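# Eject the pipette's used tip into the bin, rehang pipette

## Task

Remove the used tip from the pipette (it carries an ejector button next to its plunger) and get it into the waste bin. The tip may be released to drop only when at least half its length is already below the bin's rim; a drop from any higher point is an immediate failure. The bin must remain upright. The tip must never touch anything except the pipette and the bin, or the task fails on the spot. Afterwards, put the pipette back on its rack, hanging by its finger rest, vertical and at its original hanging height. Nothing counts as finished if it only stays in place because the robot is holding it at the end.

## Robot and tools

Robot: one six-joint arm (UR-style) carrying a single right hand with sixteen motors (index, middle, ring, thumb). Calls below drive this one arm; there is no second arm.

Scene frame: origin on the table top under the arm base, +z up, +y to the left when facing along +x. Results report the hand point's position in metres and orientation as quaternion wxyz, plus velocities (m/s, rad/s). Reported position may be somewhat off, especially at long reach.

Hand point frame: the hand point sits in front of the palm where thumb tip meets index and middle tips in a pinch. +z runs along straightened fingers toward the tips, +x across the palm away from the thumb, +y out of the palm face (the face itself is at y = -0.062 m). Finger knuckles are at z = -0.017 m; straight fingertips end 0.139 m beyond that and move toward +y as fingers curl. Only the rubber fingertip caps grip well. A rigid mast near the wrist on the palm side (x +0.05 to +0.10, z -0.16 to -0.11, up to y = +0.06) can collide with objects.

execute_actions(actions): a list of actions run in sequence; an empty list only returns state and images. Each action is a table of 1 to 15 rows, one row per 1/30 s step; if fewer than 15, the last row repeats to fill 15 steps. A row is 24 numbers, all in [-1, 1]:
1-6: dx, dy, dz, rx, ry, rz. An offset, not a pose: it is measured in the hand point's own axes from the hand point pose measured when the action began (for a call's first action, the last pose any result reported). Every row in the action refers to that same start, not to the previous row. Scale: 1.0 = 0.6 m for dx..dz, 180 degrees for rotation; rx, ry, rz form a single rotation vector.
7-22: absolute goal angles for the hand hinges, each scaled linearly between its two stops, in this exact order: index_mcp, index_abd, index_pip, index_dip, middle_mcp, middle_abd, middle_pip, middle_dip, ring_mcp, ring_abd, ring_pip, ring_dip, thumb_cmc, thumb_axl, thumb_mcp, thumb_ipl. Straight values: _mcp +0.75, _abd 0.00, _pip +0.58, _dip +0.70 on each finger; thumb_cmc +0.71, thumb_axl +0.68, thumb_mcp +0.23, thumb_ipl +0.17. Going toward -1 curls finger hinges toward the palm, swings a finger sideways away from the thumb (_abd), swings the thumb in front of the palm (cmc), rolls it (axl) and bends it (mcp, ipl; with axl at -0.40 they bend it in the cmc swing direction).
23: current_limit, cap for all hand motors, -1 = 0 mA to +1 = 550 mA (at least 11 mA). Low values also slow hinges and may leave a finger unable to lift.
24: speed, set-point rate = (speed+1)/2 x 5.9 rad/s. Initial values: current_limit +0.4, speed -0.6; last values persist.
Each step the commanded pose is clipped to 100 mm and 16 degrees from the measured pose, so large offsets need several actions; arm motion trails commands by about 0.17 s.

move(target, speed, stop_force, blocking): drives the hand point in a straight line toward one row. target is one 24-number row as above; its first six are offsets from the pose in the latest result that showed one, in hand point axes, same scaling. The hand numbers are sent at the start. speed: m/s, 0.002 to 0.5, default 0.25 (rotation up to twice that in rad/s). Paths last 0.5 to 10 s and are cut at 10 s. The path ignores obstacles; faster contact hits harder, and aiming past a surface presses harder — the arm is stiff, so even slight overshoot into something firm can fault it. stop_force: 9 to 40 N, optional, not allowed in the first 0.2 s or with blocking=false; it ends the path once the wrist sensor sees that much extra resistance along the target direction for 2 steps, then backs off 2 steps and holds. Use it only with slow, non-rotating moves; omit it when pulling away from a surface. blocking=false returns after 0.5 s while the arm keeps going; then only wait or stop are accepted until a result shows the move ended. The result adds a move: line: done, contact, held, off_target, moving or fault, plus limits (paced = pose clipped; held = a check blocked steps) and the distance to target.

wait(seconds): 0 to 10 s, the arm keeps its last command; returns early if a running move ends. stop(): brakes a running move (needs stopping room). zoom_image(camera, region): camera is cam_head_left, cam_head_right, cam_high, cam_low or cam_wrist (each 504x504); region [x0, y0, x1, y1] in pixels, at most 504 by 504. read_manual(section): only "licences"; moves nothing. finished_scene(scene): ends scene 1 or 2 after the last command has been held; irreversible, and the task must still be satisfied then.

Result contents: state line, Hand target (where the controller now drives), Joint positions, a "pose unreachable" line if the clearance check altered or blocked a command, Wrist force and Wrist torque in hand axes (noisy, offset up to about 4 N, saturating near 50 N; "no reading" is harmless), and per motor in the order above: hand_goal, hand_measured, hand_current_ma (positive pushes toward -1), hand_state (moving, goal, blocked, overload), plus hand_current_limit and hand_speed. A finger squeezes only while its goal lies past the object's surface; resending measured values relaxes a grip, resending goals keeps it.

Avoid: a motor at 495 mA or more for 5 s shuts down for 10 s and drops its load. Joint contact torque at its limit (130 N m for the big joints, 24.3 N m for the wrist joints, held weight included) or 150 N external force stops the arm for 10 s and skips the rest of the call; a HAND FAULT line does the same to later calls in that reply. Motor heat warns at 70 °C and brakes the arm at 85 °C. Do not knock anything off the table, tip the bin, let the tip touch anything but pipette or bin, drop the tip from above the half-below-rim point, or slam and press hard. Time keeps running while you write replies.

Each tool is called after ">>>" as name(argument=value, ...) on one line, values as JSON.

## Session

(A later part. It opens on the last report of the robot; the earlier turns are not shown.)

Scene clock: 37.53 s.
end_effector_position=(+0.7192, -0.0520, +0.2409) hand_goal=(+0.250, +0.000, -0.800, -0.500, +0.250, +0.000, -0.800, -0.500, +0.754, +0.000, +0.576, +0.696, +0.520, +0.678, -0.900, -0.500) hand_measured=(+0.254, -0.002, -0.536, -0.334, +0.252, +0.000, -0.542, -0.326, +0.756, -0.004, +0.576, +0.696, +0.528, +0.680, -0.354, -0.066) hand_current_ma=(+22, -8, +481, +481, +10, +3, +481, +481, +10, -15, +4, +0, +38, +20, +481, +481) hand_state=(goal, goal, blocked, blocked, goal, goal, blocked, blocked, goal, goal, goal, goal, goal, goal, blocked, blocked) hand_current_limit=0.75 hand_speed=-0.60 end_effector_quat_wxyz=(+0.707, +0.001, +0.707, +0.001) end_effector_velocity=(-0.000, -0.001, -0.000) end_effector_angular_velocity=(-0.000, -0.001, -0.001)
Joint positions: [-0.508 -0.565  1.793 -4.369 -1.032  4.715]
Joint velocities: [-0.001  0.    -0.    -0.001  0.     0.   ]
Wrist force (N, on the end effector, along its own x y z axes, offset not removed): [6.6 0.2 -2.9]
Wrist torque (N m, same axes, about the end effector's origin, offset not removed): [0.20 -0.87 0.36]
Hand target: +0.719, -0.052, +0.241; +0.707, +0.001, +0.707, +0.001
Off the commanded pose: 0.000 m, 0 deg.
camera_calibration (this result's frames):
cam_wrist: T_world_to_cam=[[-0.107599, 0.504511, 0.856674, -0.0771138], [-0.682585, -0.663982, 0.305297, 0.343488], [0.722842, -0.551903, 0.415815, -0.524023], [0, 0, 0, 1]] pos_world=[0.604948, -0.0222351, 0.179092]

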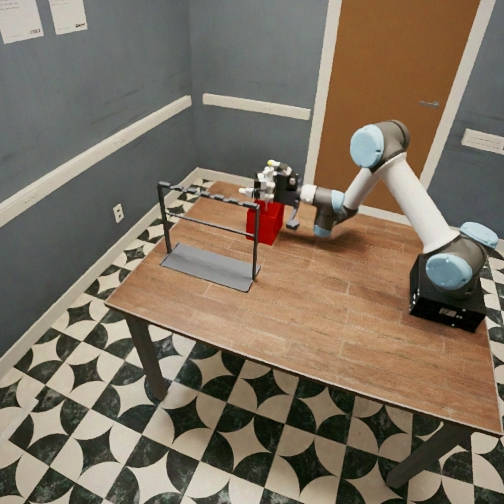

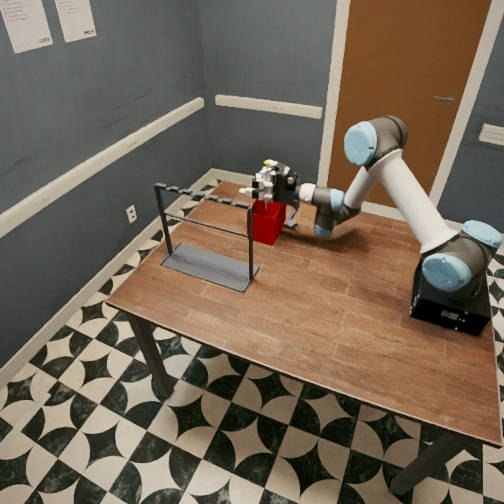

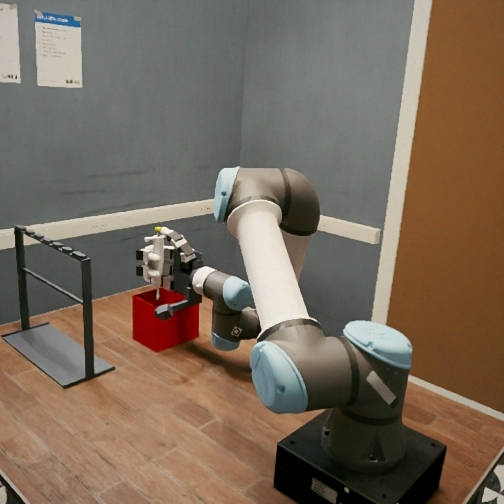

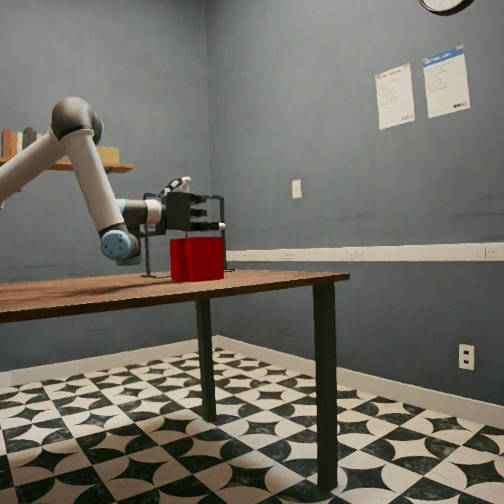

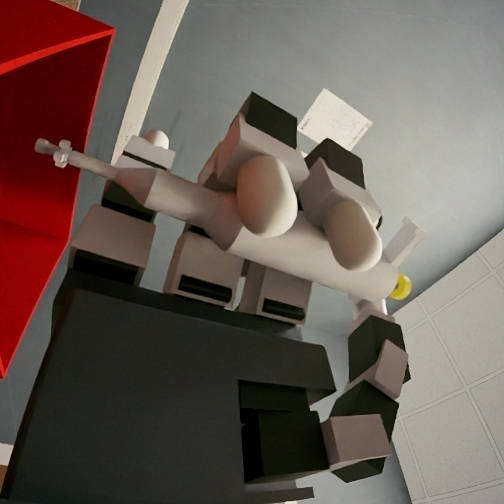

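Ejected. Return.

>>> move(target=[-0.038,0,0,0,0,0,0.25,0,-0.8,-0.5,0.25,0,-0.8,-0.5,0.754,0,0.576,0.696,0.714,0.678,0.226,0.168,0.4,-0.6], speed=0.05)

>>> move(target=[0,0.27,0.01,0,0,0,0.25,0,-0.8,-0.5,0.25,0,-0.8,-0.5,0.754,0,0.576,0.696,0.714,0.678,0.226,0.168,0.4,-0.6], speed=0.12)

>>> move(target=[0,0.1007,0,0,0,0,0.25,0,-0.8,-0.5,0.25,0,-0.8,-0.5,0.754,0,0.576,0.696,0.714,0.678,0.226,0.168,0.4,-0.6], speed=0.04)

>>> move(target=[0.033,0,0,0,0,0,0.25,0,-0.8,-0.5,0.25,0,-0.8,-0.5,0.754,0,0.576,0.696,0.714,0.678,0.226,0.168,0.4,-0.6], speed=0.03)

>>> zoom_image(camera="cam_head_left", region=[180, 140, 330, 270])

>>> zoom_image(camera="cam_high", region=[20, 170, 220, 350])

Scene clock: 41.53 s.
end_effector_position=(+0.7192, -0.0520, +0.2638) hand_goal=(+0.250, +0.000, -0.800, -0.500, +0.250, +0.000, -0.800, -0.500, +0.754, +0.000, +0.576, +0.696, +0.714, +0.678, +0.226, +0.168) hand_measured=(+0.252, -0.002, -0.536, -0.334, +0.252, +0.000, -0.542, -0.326, +0.756, -0.004, +0.576, +0.696, +0.712, +0.678, +0.224, +0.166) hand_current_ma=(+14, -11, +385, +385, +10, +3, +385, +385, +10, -15, +4, +0, -12, +4, -14, -14) hand_state=(goal, goal, blocked, blocked, goal, goal, blocked, blocked, goal, goal, goal, goal, goal, goal, goal, goal) hand_current_limit=0.40 hand_speed=-0.60 end_effector_quat_wxyz=(+0.707, +0.001, +0.707, +0.001) end_effector_velocity=(-0.000, -0.001, +0.000) end_effector_angular_velocity=(-0.000, -0.001, -0.001)
Joint positions: [-0.508 -0.616  1.811 -4.336 -1.032  4.715]
Joint velocities: [-0.001 -0.001  0.    -0.    -0.    -0.   ]
Wrist force (N, on the end effector, along its own x y z axes, offset not removed): [5.0 3.5 0.5]
Wrist torque (N m, same axes, about the end effector's origin, offset not removed): [0.50 -0.68 0.36]
Hand target: +0.719, -0.052, +0.264; +0.707, +0.001, +0.707, +0.001
Off the commanded pose: 0.000 m, 0 deg.
move: done
camera_calibration (this result's frames):
cam_wrist: T_world_to_cam=[[-0.107583, 0.504395, 0.856745, -0.0966957], [-0.682604, -0.664004, 0.305206, 0.336535], [0.722826, -0.551982, 0.415738, -0.533484], [0, 0, 0, 1]] pos_world=[0.604934, -0.02224, 0.20192]

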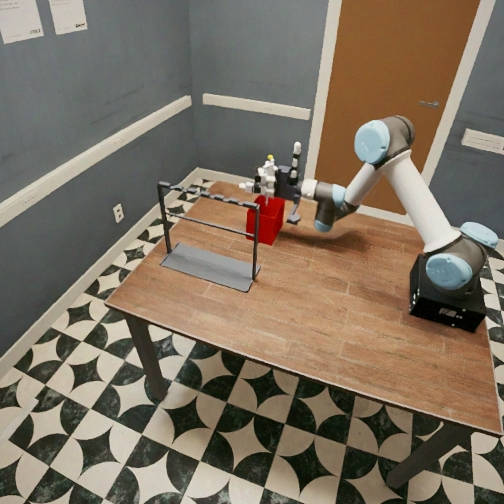

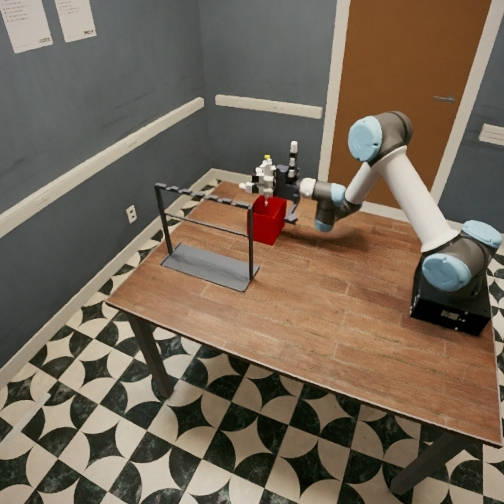

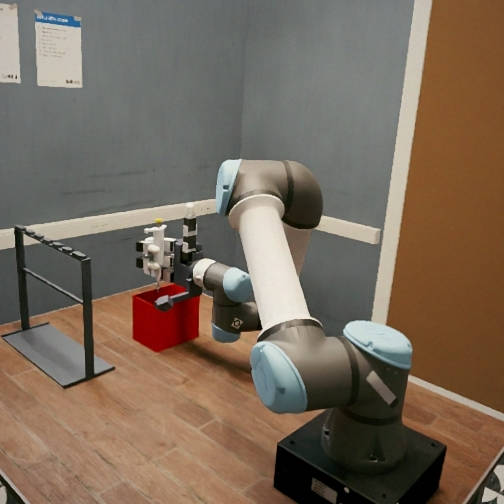

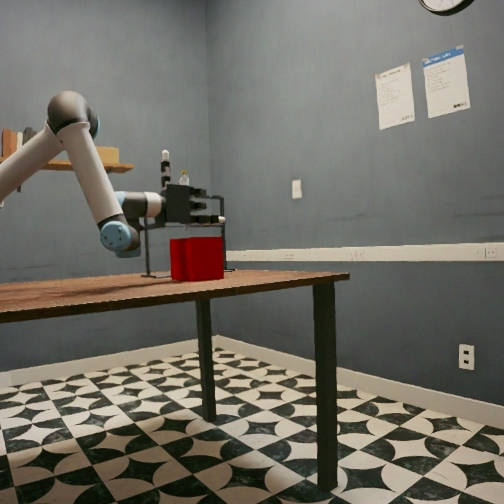

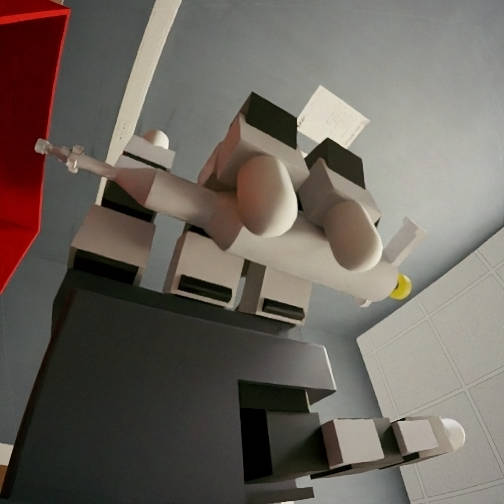

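Scene clock: 43.33 s.
end_effector_position=(+0.7252, +0.1100, +0.2638) hand_goal=(+0.250, +0.000, -0.800, -0.500, +0.250, +0.000, -0.800, -0.500, +0.754, +0.000, +0.576, +0.696, +0.714, +0.678, +0.226, +0.168) hand_measured=(+0.252, -0.002, -0.536, -0.334, +0.252, +0.000, -0.542, -0.326, +0.756, -0.004, +0.576, +0.696, +0.712, +0.678, +0.224, +0.166) hand_current_ma=(+13, -11, +385, +385, +10, +3, +385, +385, +9, -15, +4, +0, -8, +4, -14, -14) hand_state=(goal, goal, blocked, blocked, goal, goal, blocked, blocked, goal, goal, goal, goal, goal, goal, goal, goal) hand_current_limit=0.40 hand_speed=-0.60 end_effector_quat_wxyz=(+0.707, +0.001, +0.707, +0.001) end_effector_velocity=(+0.000, +0.002, -0.001) end_effector_angular_velocity=(-0.000, +0.000, +0.000)
Joint positions: [-0.191 -0.628  1.849 -4.363 -1.349  4.715]
Joint velocities: [ 0.003  0.001 -0.001 -0.    -0.003 -0.   ]
Wrist force (N, on the end effector, along its own x y z axes, offset not removed): [-0.2 0.5 -5.1]
Wrist torque (N m, same axes, about the end effector's origin, offset not removed): [0.68 0.13 -0.10]
Hand target: +0.725, +0.110, +0.264; +0.707, +0.001, +0.707, +0.001
Off the commanded pose: 0.000 m, 0 deg.
move: done
camera_calibration (this result's frames):
cam_wrist: T_world_to_cam=[[-0.107518, 0.504628, 0.856616, -0.177869], [-0.682566, -0.663932, 0.305447, 0.448088], [0.722872, -0.551856, 0.415826, -0.448461], [0, 0, 0, 1]] pos_world=[0.610905, 0.139772, 0.20198]

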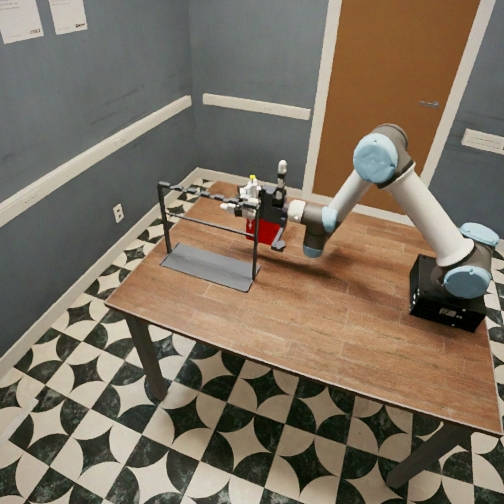

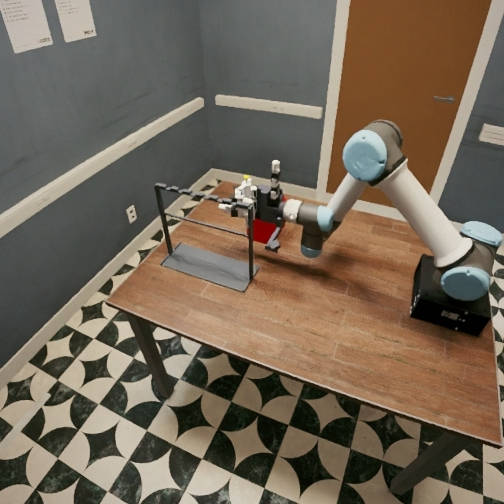

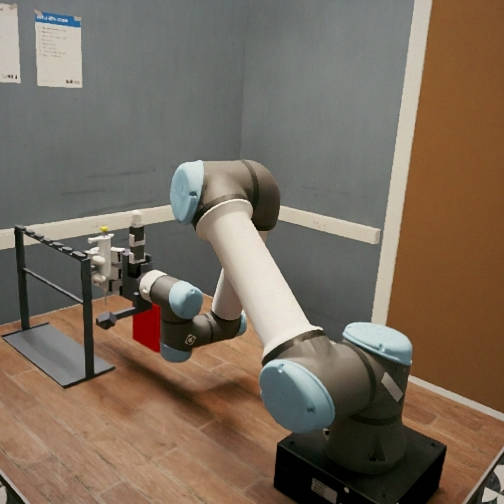

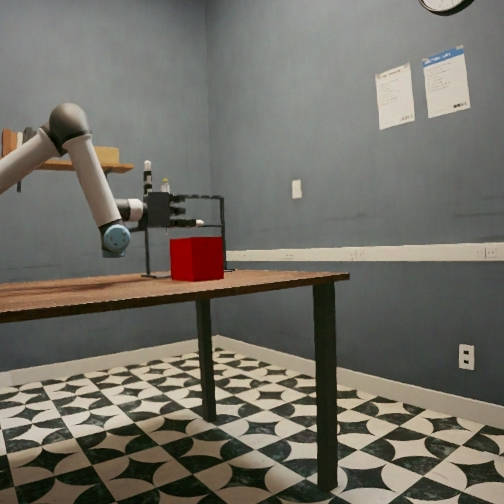

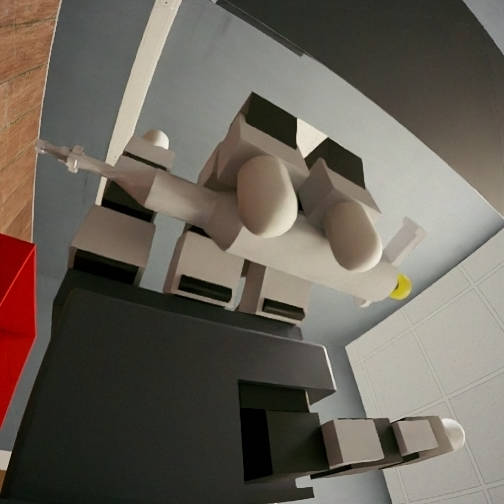

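Scene clock: 45.17 s.
end_effector_position=(+0.7251, +0.1704, +0.2638) hand_goal=(+0.250, +0.000, -0.800, -0.500, +0.250, +0.000, -0.800, -0.500, +0.754, +0.000, +0.576, +0.696, +0.714, +0.678, +0.226, +0.168) hand_measured=(+0.252, -0.002, -0.536, -0.334, +0.252, +0.000, -0.542, -0.326, +0.756, -0.004, +0.576, +0.696, +0.712, +0.678, +0.224, +0.166) hand_current_ma=(+13, -11, +385, +385, +10, +3, +385, +385, +9, -15, +4, +0, -8, +4, -14, -14) hand_state=(goal, goal, blocked, blocked, goal, goal, blocked, blocked, goal, goal, goal, goal, goal, goal, goal, goal) hand_current_limit=0.40 hand_speed=-0.60 end_effector_quat_wxyz=(+0.707, +0.001, +0.707, +0.001) end_effector_velocity=(-0.000, +0.002, -0.001) end_effector_angular_velocity=(-0.000, +0.001, +0.001)
Joint positions: [-0.068 -0.622  1.829 -4.348 -1.473  4.715]
Joint velocities: [ 0.005  0.001 -0.001  0.    -0.004 -0.   ]
Wrist force (N, on the end effector, along its own x y z axes, offset not removed): [-0.1 -3.4 -1.6]
Wrist torque (N m, same axes, about the end effector's origin, offset not removed): [-0.19 -0.01 -0.29]
Hand target: +0.725, +0.171, +0.264; +0.707, +0.001, +0.707, +0.001
Off the commanded pose: 0.000 m, 0 deg.
move: done
camera_calibration (this result's frames):
cam_wrist: T_world_to_cam=[[-0.107511, 0.504713, 0.856566, -0.208346], [-0.682552, -0.66391, 0.305525, 0.488095], [0.722886, -0.551804, 0.415871, -0.41518], [0, 0, 0, 1]] pos_world=[0.610879, 0.200108, 0.201998]

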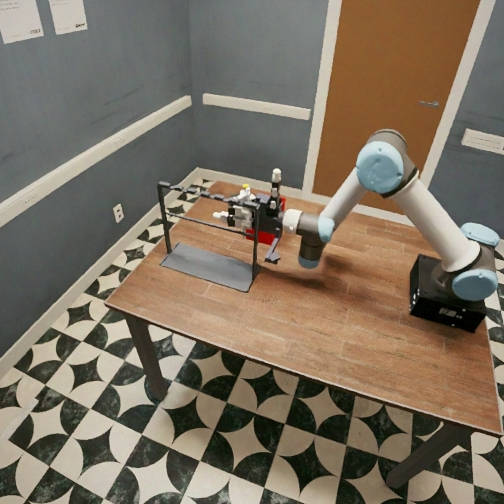

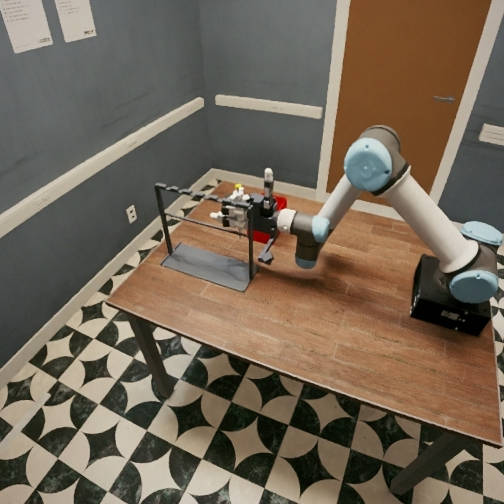

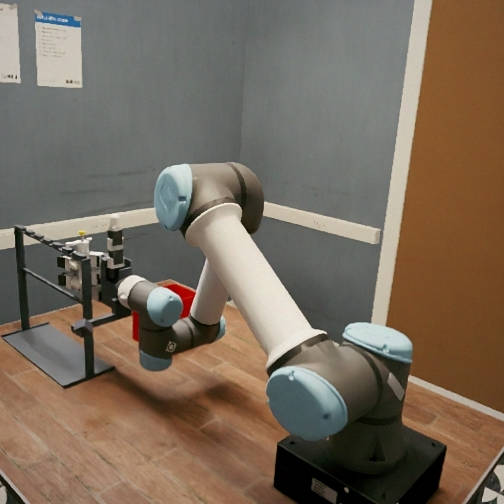

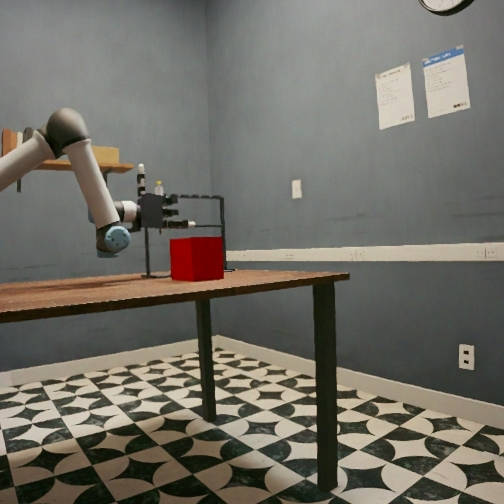

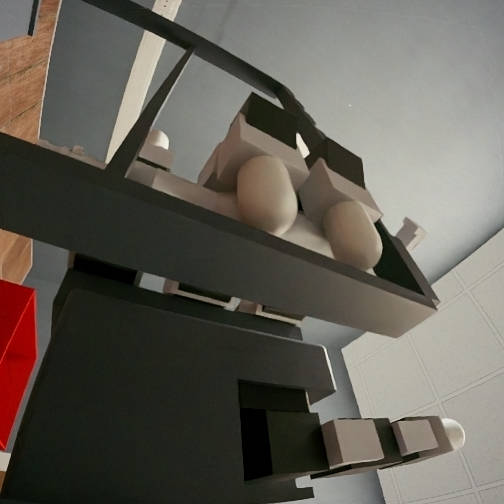

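Scene clock: 46.13 s.
end_effector_position=(+0.7252, +0.1704, +0.2442) hand_goal=(+0.250, +0.000, -0.800, -0.500, +0.250, +0.000, -0.800, -0.500, +0.754, +0.000, +0.576, +0.696, +0.714, +0.678, +0.226, +0.168) hand_measured=(+0.252, -0.002, -0.536, -0.334, +0.252, +0.000, -0.542, -0.326, +0.756, -0.004, +0.576, +0.696, +0.712, +0.678, +0.224, +0.166) hand_current_ma=(+13, -11, +385, +385, +10, +3, +385, +385, +9, -15, +4, +0, -8, +4, -14, -14) hand_state=(goal, goal, blocked, blocked, goal, goal, blocked, blocked, goal, goal, goal, goal, goal, goal, goal, goal) hand_current_limit=0.40 hand_speed=-0.60 end_effector_quat_wxyz=(+0.707, +0.001, +0.707, +0.001) end_effector_velocity=(+0.000, -0.000, -0.002) end_effector_angular_velocity=(-0.000, +0.001, -0.000)
Joint positions: [-0.068 -0.577  1.813 -4.377 -1.473  4.715]
Joint velocities: [ 0.     0.004 -0.001 -0.002 -0.    -0.001]
Wrist force (N, on the end effector, along its own x y z axes, offset not removed): [5.1 2.1 3.1]
Wrist torque (N m, same axes, about the end effector's origin, offset not removed): [-0.14 -0.80 0.43]
Hand target: +0.725, +0.170, +0.244; +0.707, +0.001, +0.707, +0.001
Off the commanded pose: 0.000 m, 0 deg.
move: done
camera_calibration (this result's frames):
cam_wrist: T_world_to_cam=[[-0.107499, 0.504733, 0.856556, -0.19151], [-0.682548, -0.663904, 0.305549, 0.494111], [0.722892, -0.551794, 0.415874, -0.407009], [0, 0, 0, 1]] pos_world=[0.610891, 0.200118, 0.182328]

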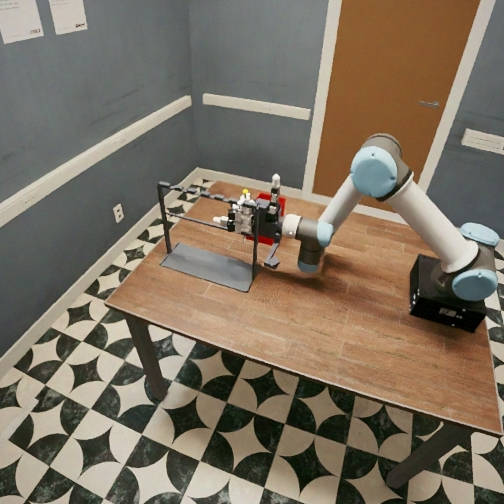

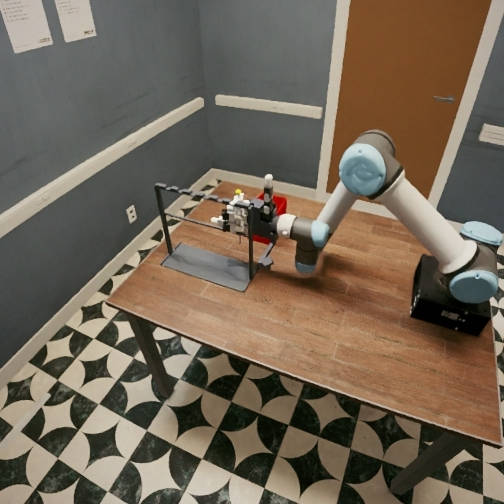

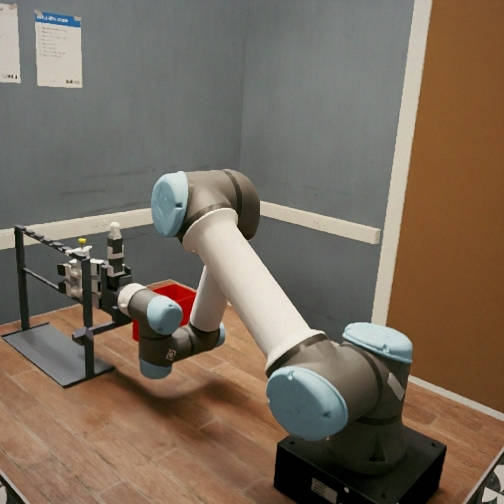

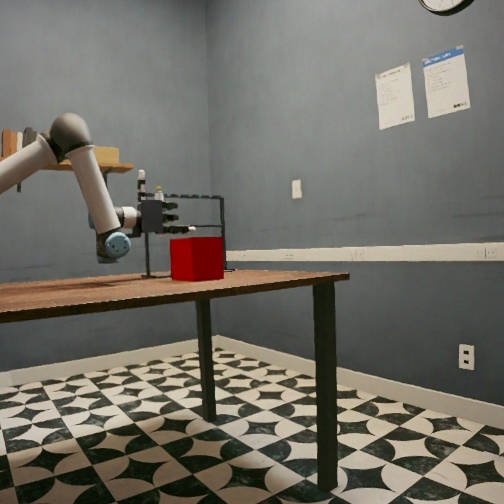

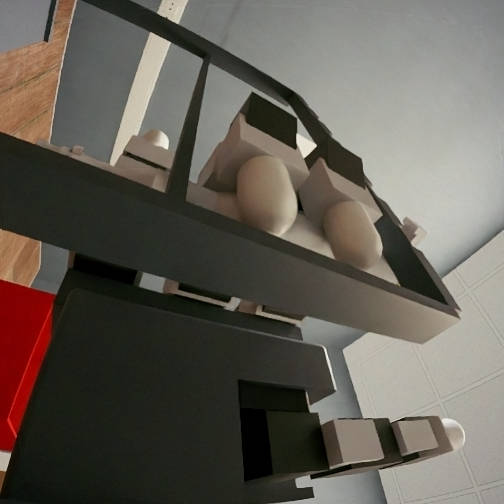

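Region (180, 140, 330, 270) of cam_head_left's 504x504 image, scaled by 3.360, with more detail than that image has; it fills the top 437 rows of this view, and the rest is white.

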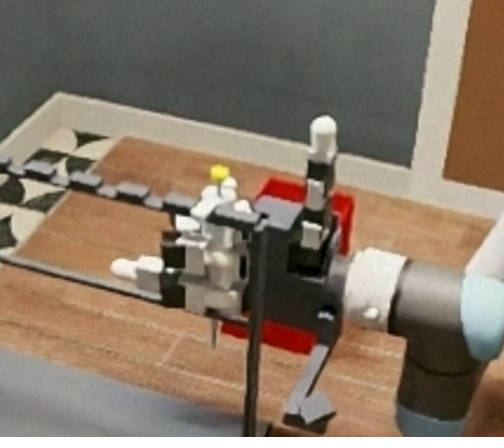

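Region (20, 170, 220, 350) of cam_high's 504x504 image, scaled by 2.520, with more detail than that image has; it fills the top 454 rows of this view, and the rest is white.

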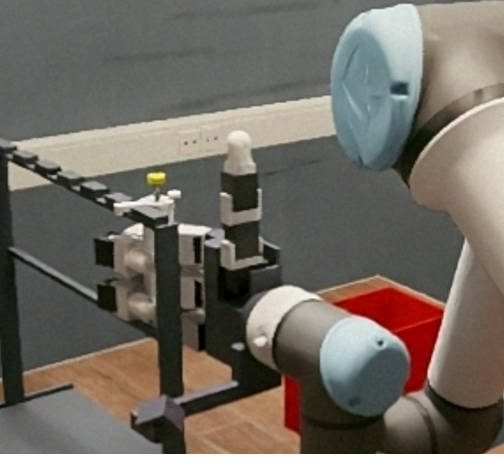

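>>> move(target=[0,0,0,0,0,0,0.3,0,-0.2,0.0,0.3,0,-0.2,0.0,0.754,0,0.576,0.696,0.714,0.678,0.226,0.168,0.4,-0.6], speed=0.03)

>>> move(target=[0,0,0,0,0,0,0.754,0,0.576,0.696,0.754,0,0.576,0.696,0.754,0,0.576,0.696,0.714,0.678,0.226,0.168,0.4,-0.6], speed=0.03)

>>> move(target=[0,-0.08,0,0,0,0,0.754,0,0.576,0.696,0.754,0,0.576,0.696,0.754,0,0.576,0.696,0.714,0.678,0.226,0.168,0.4,-0.6], speed=0.05)

>>> zoom_image(camera="cam_head_left", region=[180, 140, 330, 270])

>>> zoom_image(camera="cam_high", region=[20, 170, 220, 350])

Scene clock: 50.57 s.
end_effector_position=(+0.7252, +0.1704, +0.2442) hand_goal=(+0.300, +0.000, -0.200, +0.000, +0.300, +0.000, -0.200, +0.000, +0.754, +0.000, +0.576, +0.696, +0.714, +0.678, +0.226, +0.168) hand_measured=(+0.298, -0.002, -0.202, -0.002, +0.298, +0.000, -0.202, -0.004, +0.756, -0.004, +0.576, +0.696, +0.712, +0.678, +0.224, +0.166) hand_current_ma=(-14, -11, -14, -14, -13, -4, -14, -16, +9, -15, +4, +0, -8, +4, -14, -14) hand_state=(goal, goal, goal, goal, goal, goal, goal, goal, goal, goal, goal, goal, goal, goal, goal, goal) hand_current_limit=0.40 hand_speed=-0.60 end_effector_quat_wxyz=(+0.707, +0.001, +0.707, +0.001) end_effector_velocity=(-0.000, +0.000, +0.001) end_effector_angular_velocity=(-0.000, -0.001, +0.000)
Joint positions: [-0.068 -0.577  1.813 -4.377 -1.473  4.715]
Joint velocities: [ 0.001 -0.001 -0.     0.    -0.    -0.   ]
Wrist force (N, on the end effector, along its own x y z axes, offset not removed): [3.1 0.2 -2.5]
Wrist torque (N m, same axes, about the end effector's origin, offset not removed): [0.36 -0.45 0.22]
Hand target: +0.725, +0.170, +0.244; +0.707, +0.001, +0.707, +0.001
Off the commanded pose: 0.000 m, 0 deg.
move: done
camera_calibration (this result's frames):
cam_wrist: T_world_to_cam=[[-0.107616, 0.504744, 0.856535, -0.191445], [-0.682589, -0.6639, 0.305465, 0.49417], [0.722835, -0.551789, 0.415979, -0.407034], [0, 0, 0, 1]] pos_world=[0.610931, 0.200114, 0.182345]

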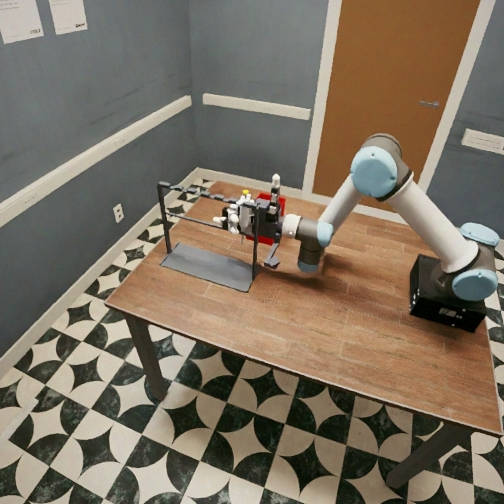

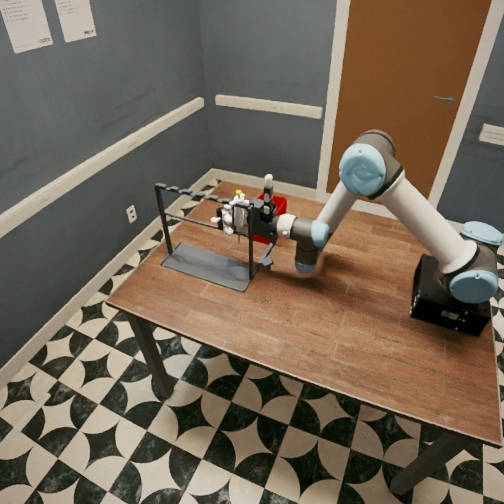

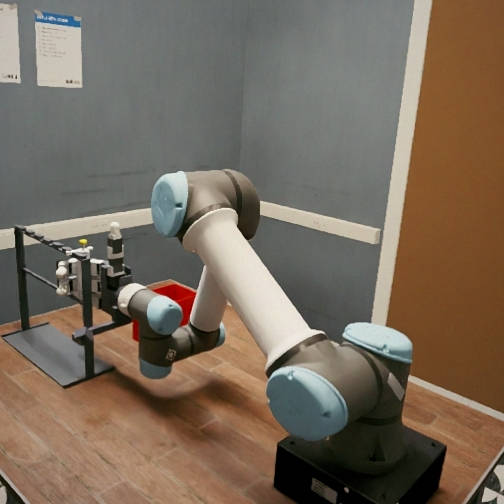

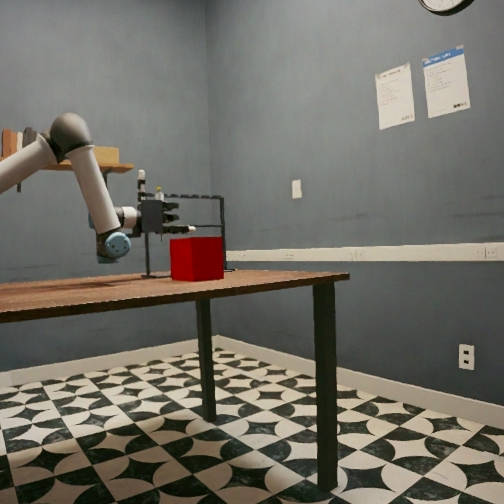

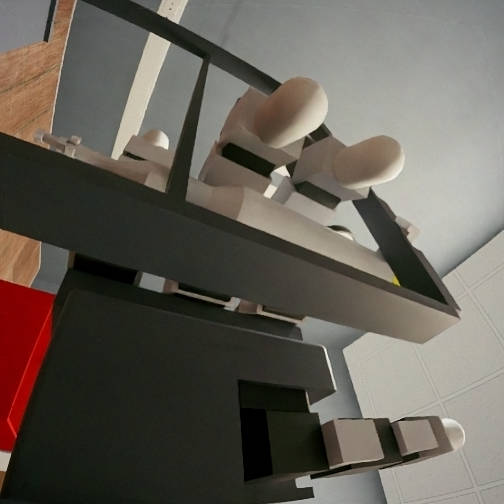

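Scene clock: 51.63 s.
end_effector_position=(+0.7252, +0.1704, +0.2442) hand_goal=(+0.754, +0.000, +0.576, +0.696, +0.754, +0.000, +0.576, +0.696, +0.754, +0.000, +0.576, +0.696, +0.714, +0.678, +0.226, +0.168) hand_measured=(+0.752, -0.002, +0.574, +0.694, +0.752, -0.002, +0.574, +0.692, +0.756, -0.004, +0.576, +0.696, +0.712, +0.678, +0.224, +0.166) hand_current_ma=(-13, -12, -14, -14, -12, -12, -14, -16, +9, -15, +4, +0, -8, +4, -14, -14) hand_state=(goal, goal, goal, goal, goal, goal, goal, goal, goal, goal, goal, goal, goal, goal, goal, goal) hand_current_limit=0.40 hand_speed=-0.60 end_effector_quat_wxyz=(+0.707, +0.001, +0.707, +0.001) end_effector_velocity=(-0.000, +0.000, +0.001) end_effector_angular_velocity=(+0.000, -0.001, +0.000)
Joint positions: [-0.068 -0.577  1.813 -4.377 -1.473  4.715]
Joint velocities: [ 0.    -0.001 -0.    -0.001  0.     0.001]
Wrist force (N, on the end effector, along its own x y z axes, offset not removed): [3.8 -5.1 -3.1]
Wrist torque (N m, same axes, about the end effector's origin, offset not removed): [-0.61 -0.77 0.20]
Hand target: +0.725, +0.170, +0.244; +0.707, +0.001, +0.707, +0.001
Off the commanded pose: 0.000 m, 0 deg.
move: done
camera_calibration (this result's frames):
cam_wrist: T_world_to_cam=[[-0.107614, 0.504743, 0.856536, -0.19145], [-0.682589, -0.6639, 0.305466, 0.494169], [0.722836, -0.551789, 0.415977, -0.407036], [0, 0, 0, 1]] pos_world=[0.610932, 0.200114, 0.182349]

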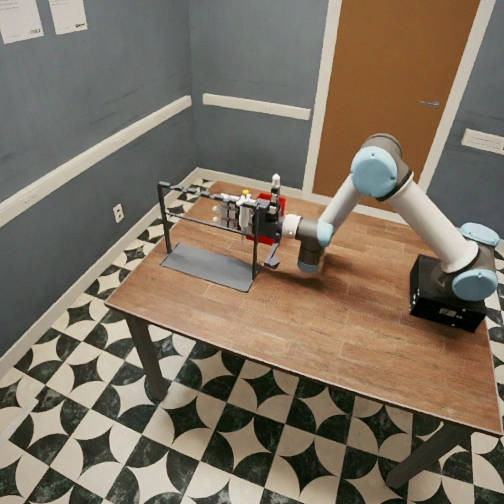

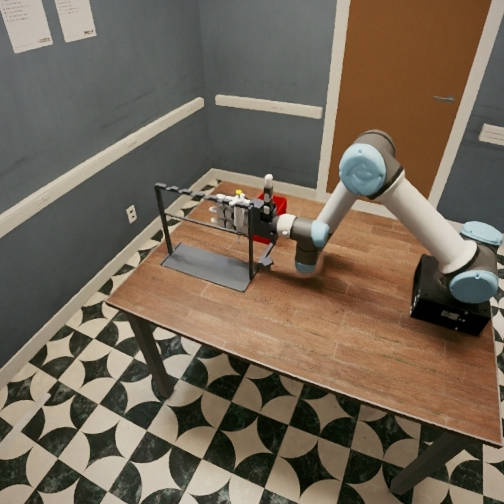

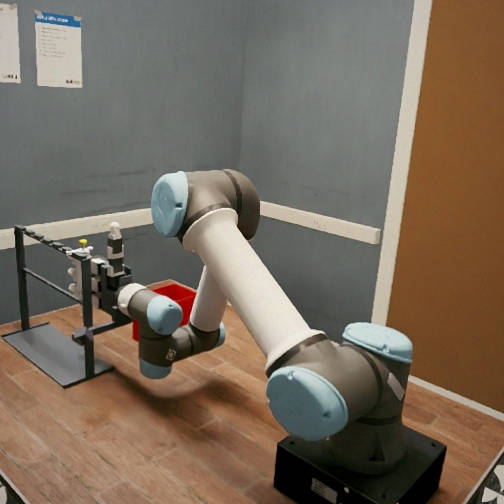

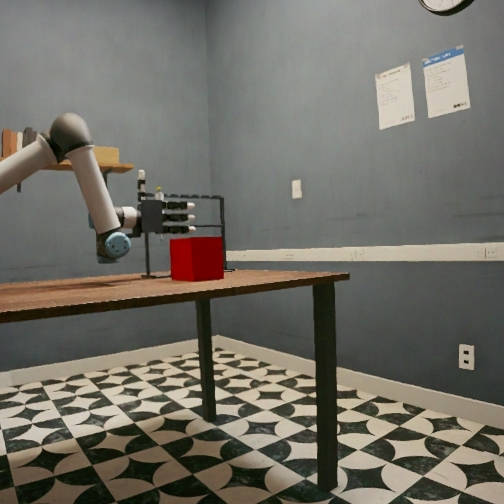

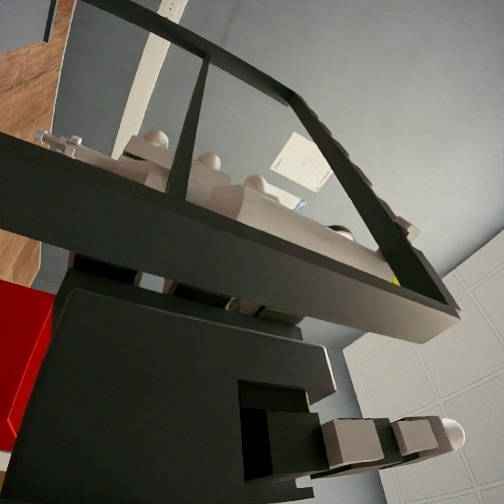

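Scene clock: 52.97 s.
end_effector_position=(+0.7252, +0.1225, +0.2442) hand_goal=(+0.754, +0.000, +0.576, +0.696, +0.754, +0.000, +0.576, +0.696, +0.754, +0.000, +0.576, +0.696, +0.714, +0.678, +0.226, +0.168) hand_measured=(+0.752, -0.002, +0.574, +0.694, +0.752, -0.002, +0.574, +0.692, +0.756, -0.004, +0.576, +0.696, +0.712, +0.678, +0.224, +0.166) hand_current_ma=(-12, -12, -14, -14, -11, -12, -14, -16, +9, -15, +4, +0, -8, +4, -14, -14) hand_state=(goal, goal, goal, goal, goal, goal, goal, goal, goal, goal, goal, goal, goal, goal, goal, goal) hand_current_limit=0.40 hand_speed=-0.60 end_effector_quat_wxyz=(+0.707, +0.001, +0.707, +0.001) end_effector_velocity=(-0.000, -0.002, -0.001) end_effector_angular_velocity=(+0.000, +0.001, -0.001)
Joint positions: [-0.166 -0.582  1.831 -4.391 -1.374  4.715]
Joint velocities: [-0.003  0.001  0.001 -0.     0.003  0.   ]
Wrist force (N, on the end effector, along its own x y z axes, offset not removed): [2.3 -0.2 -0.5]
Wrist torque (N m, same axes, about the end effector's origin, offset not removed): [0.05 -0.43 0.08]
Hand target: +0.725, +0.122, +0.244; +0.707, +0.001, +0.707, +0.001
Off the commanded pose: 0.000 m, 0 deg.
move: done
camera_calibration (this result's frames):
cam_wrist: T_world_to_cam=[[-0.107619, 0.504673, 0.856576, -0.167239], [-0.682599, -0.663918, 0.305403, 0.462386], [0.722825, -0.551831, 0.41594, -0.43347], [0, 0, 0, 1]] pos_world=[0.61095, 0.152185, 0.182337]

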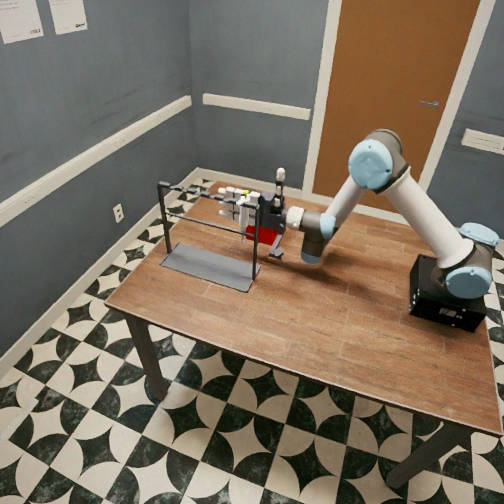

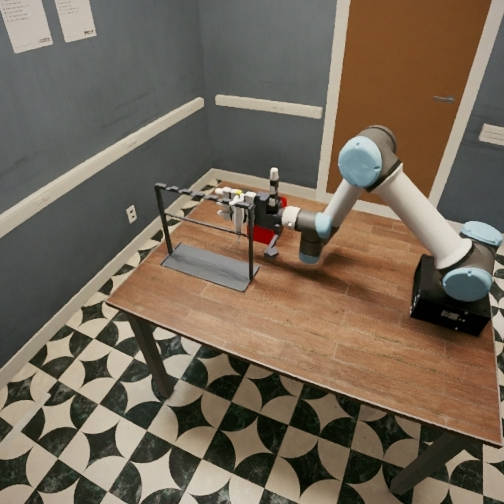

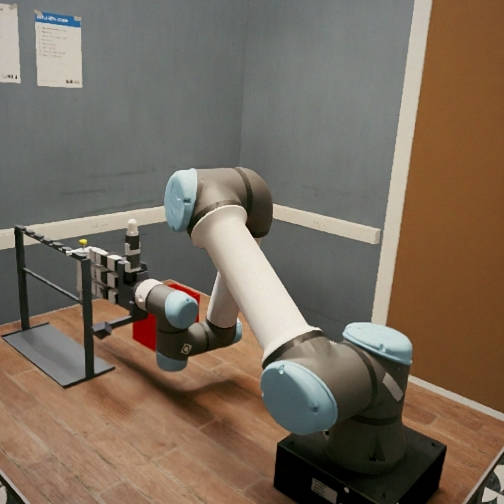

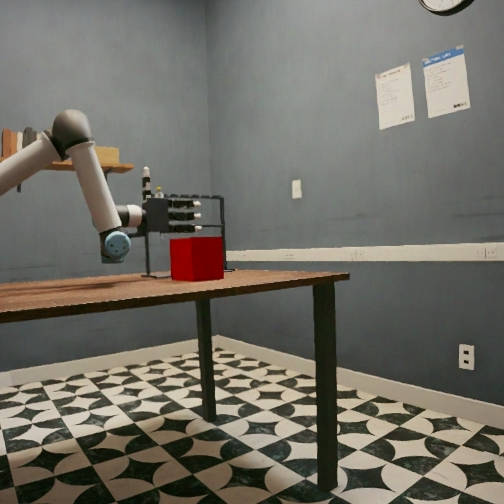

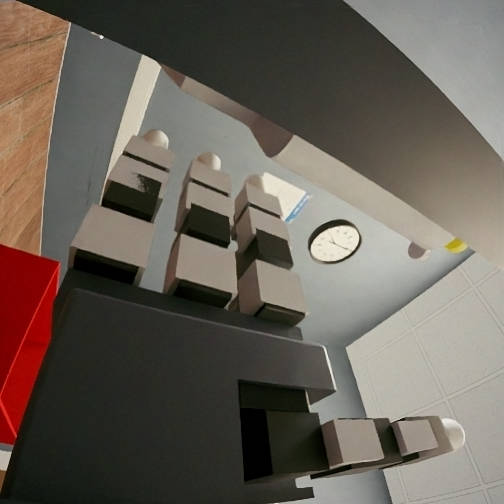

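Region (180, 140, 330, 270) of cam_head_left's 504x504 image, scaled by 3.360, with more detail than that image has; it fills the top 437 rows of this view, and the rest is white.

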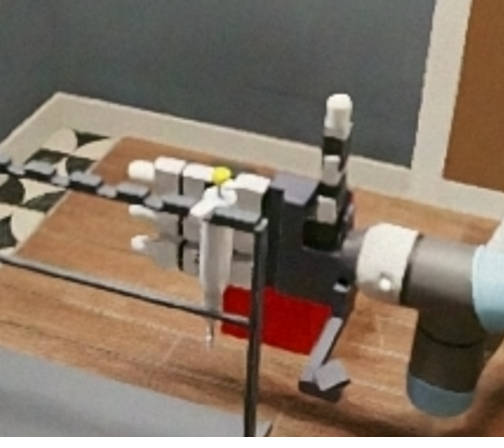

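Region (20, 170, 220, 350) of cam_high's 504x504 image, scaled by 2.520, with more detail than that image has; it fills the top 454 rows of this view, and the rest is white.

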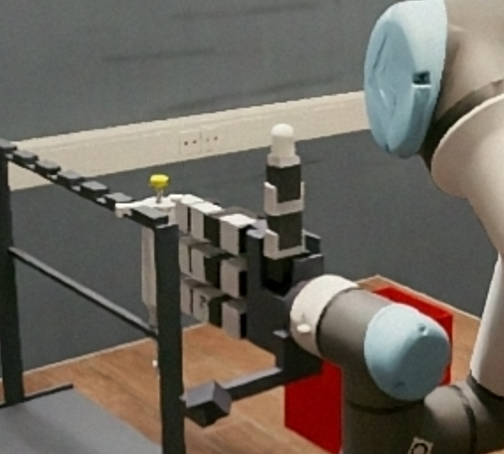

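>>> finished_scene(scene=2)

The scene is finished: the task was done.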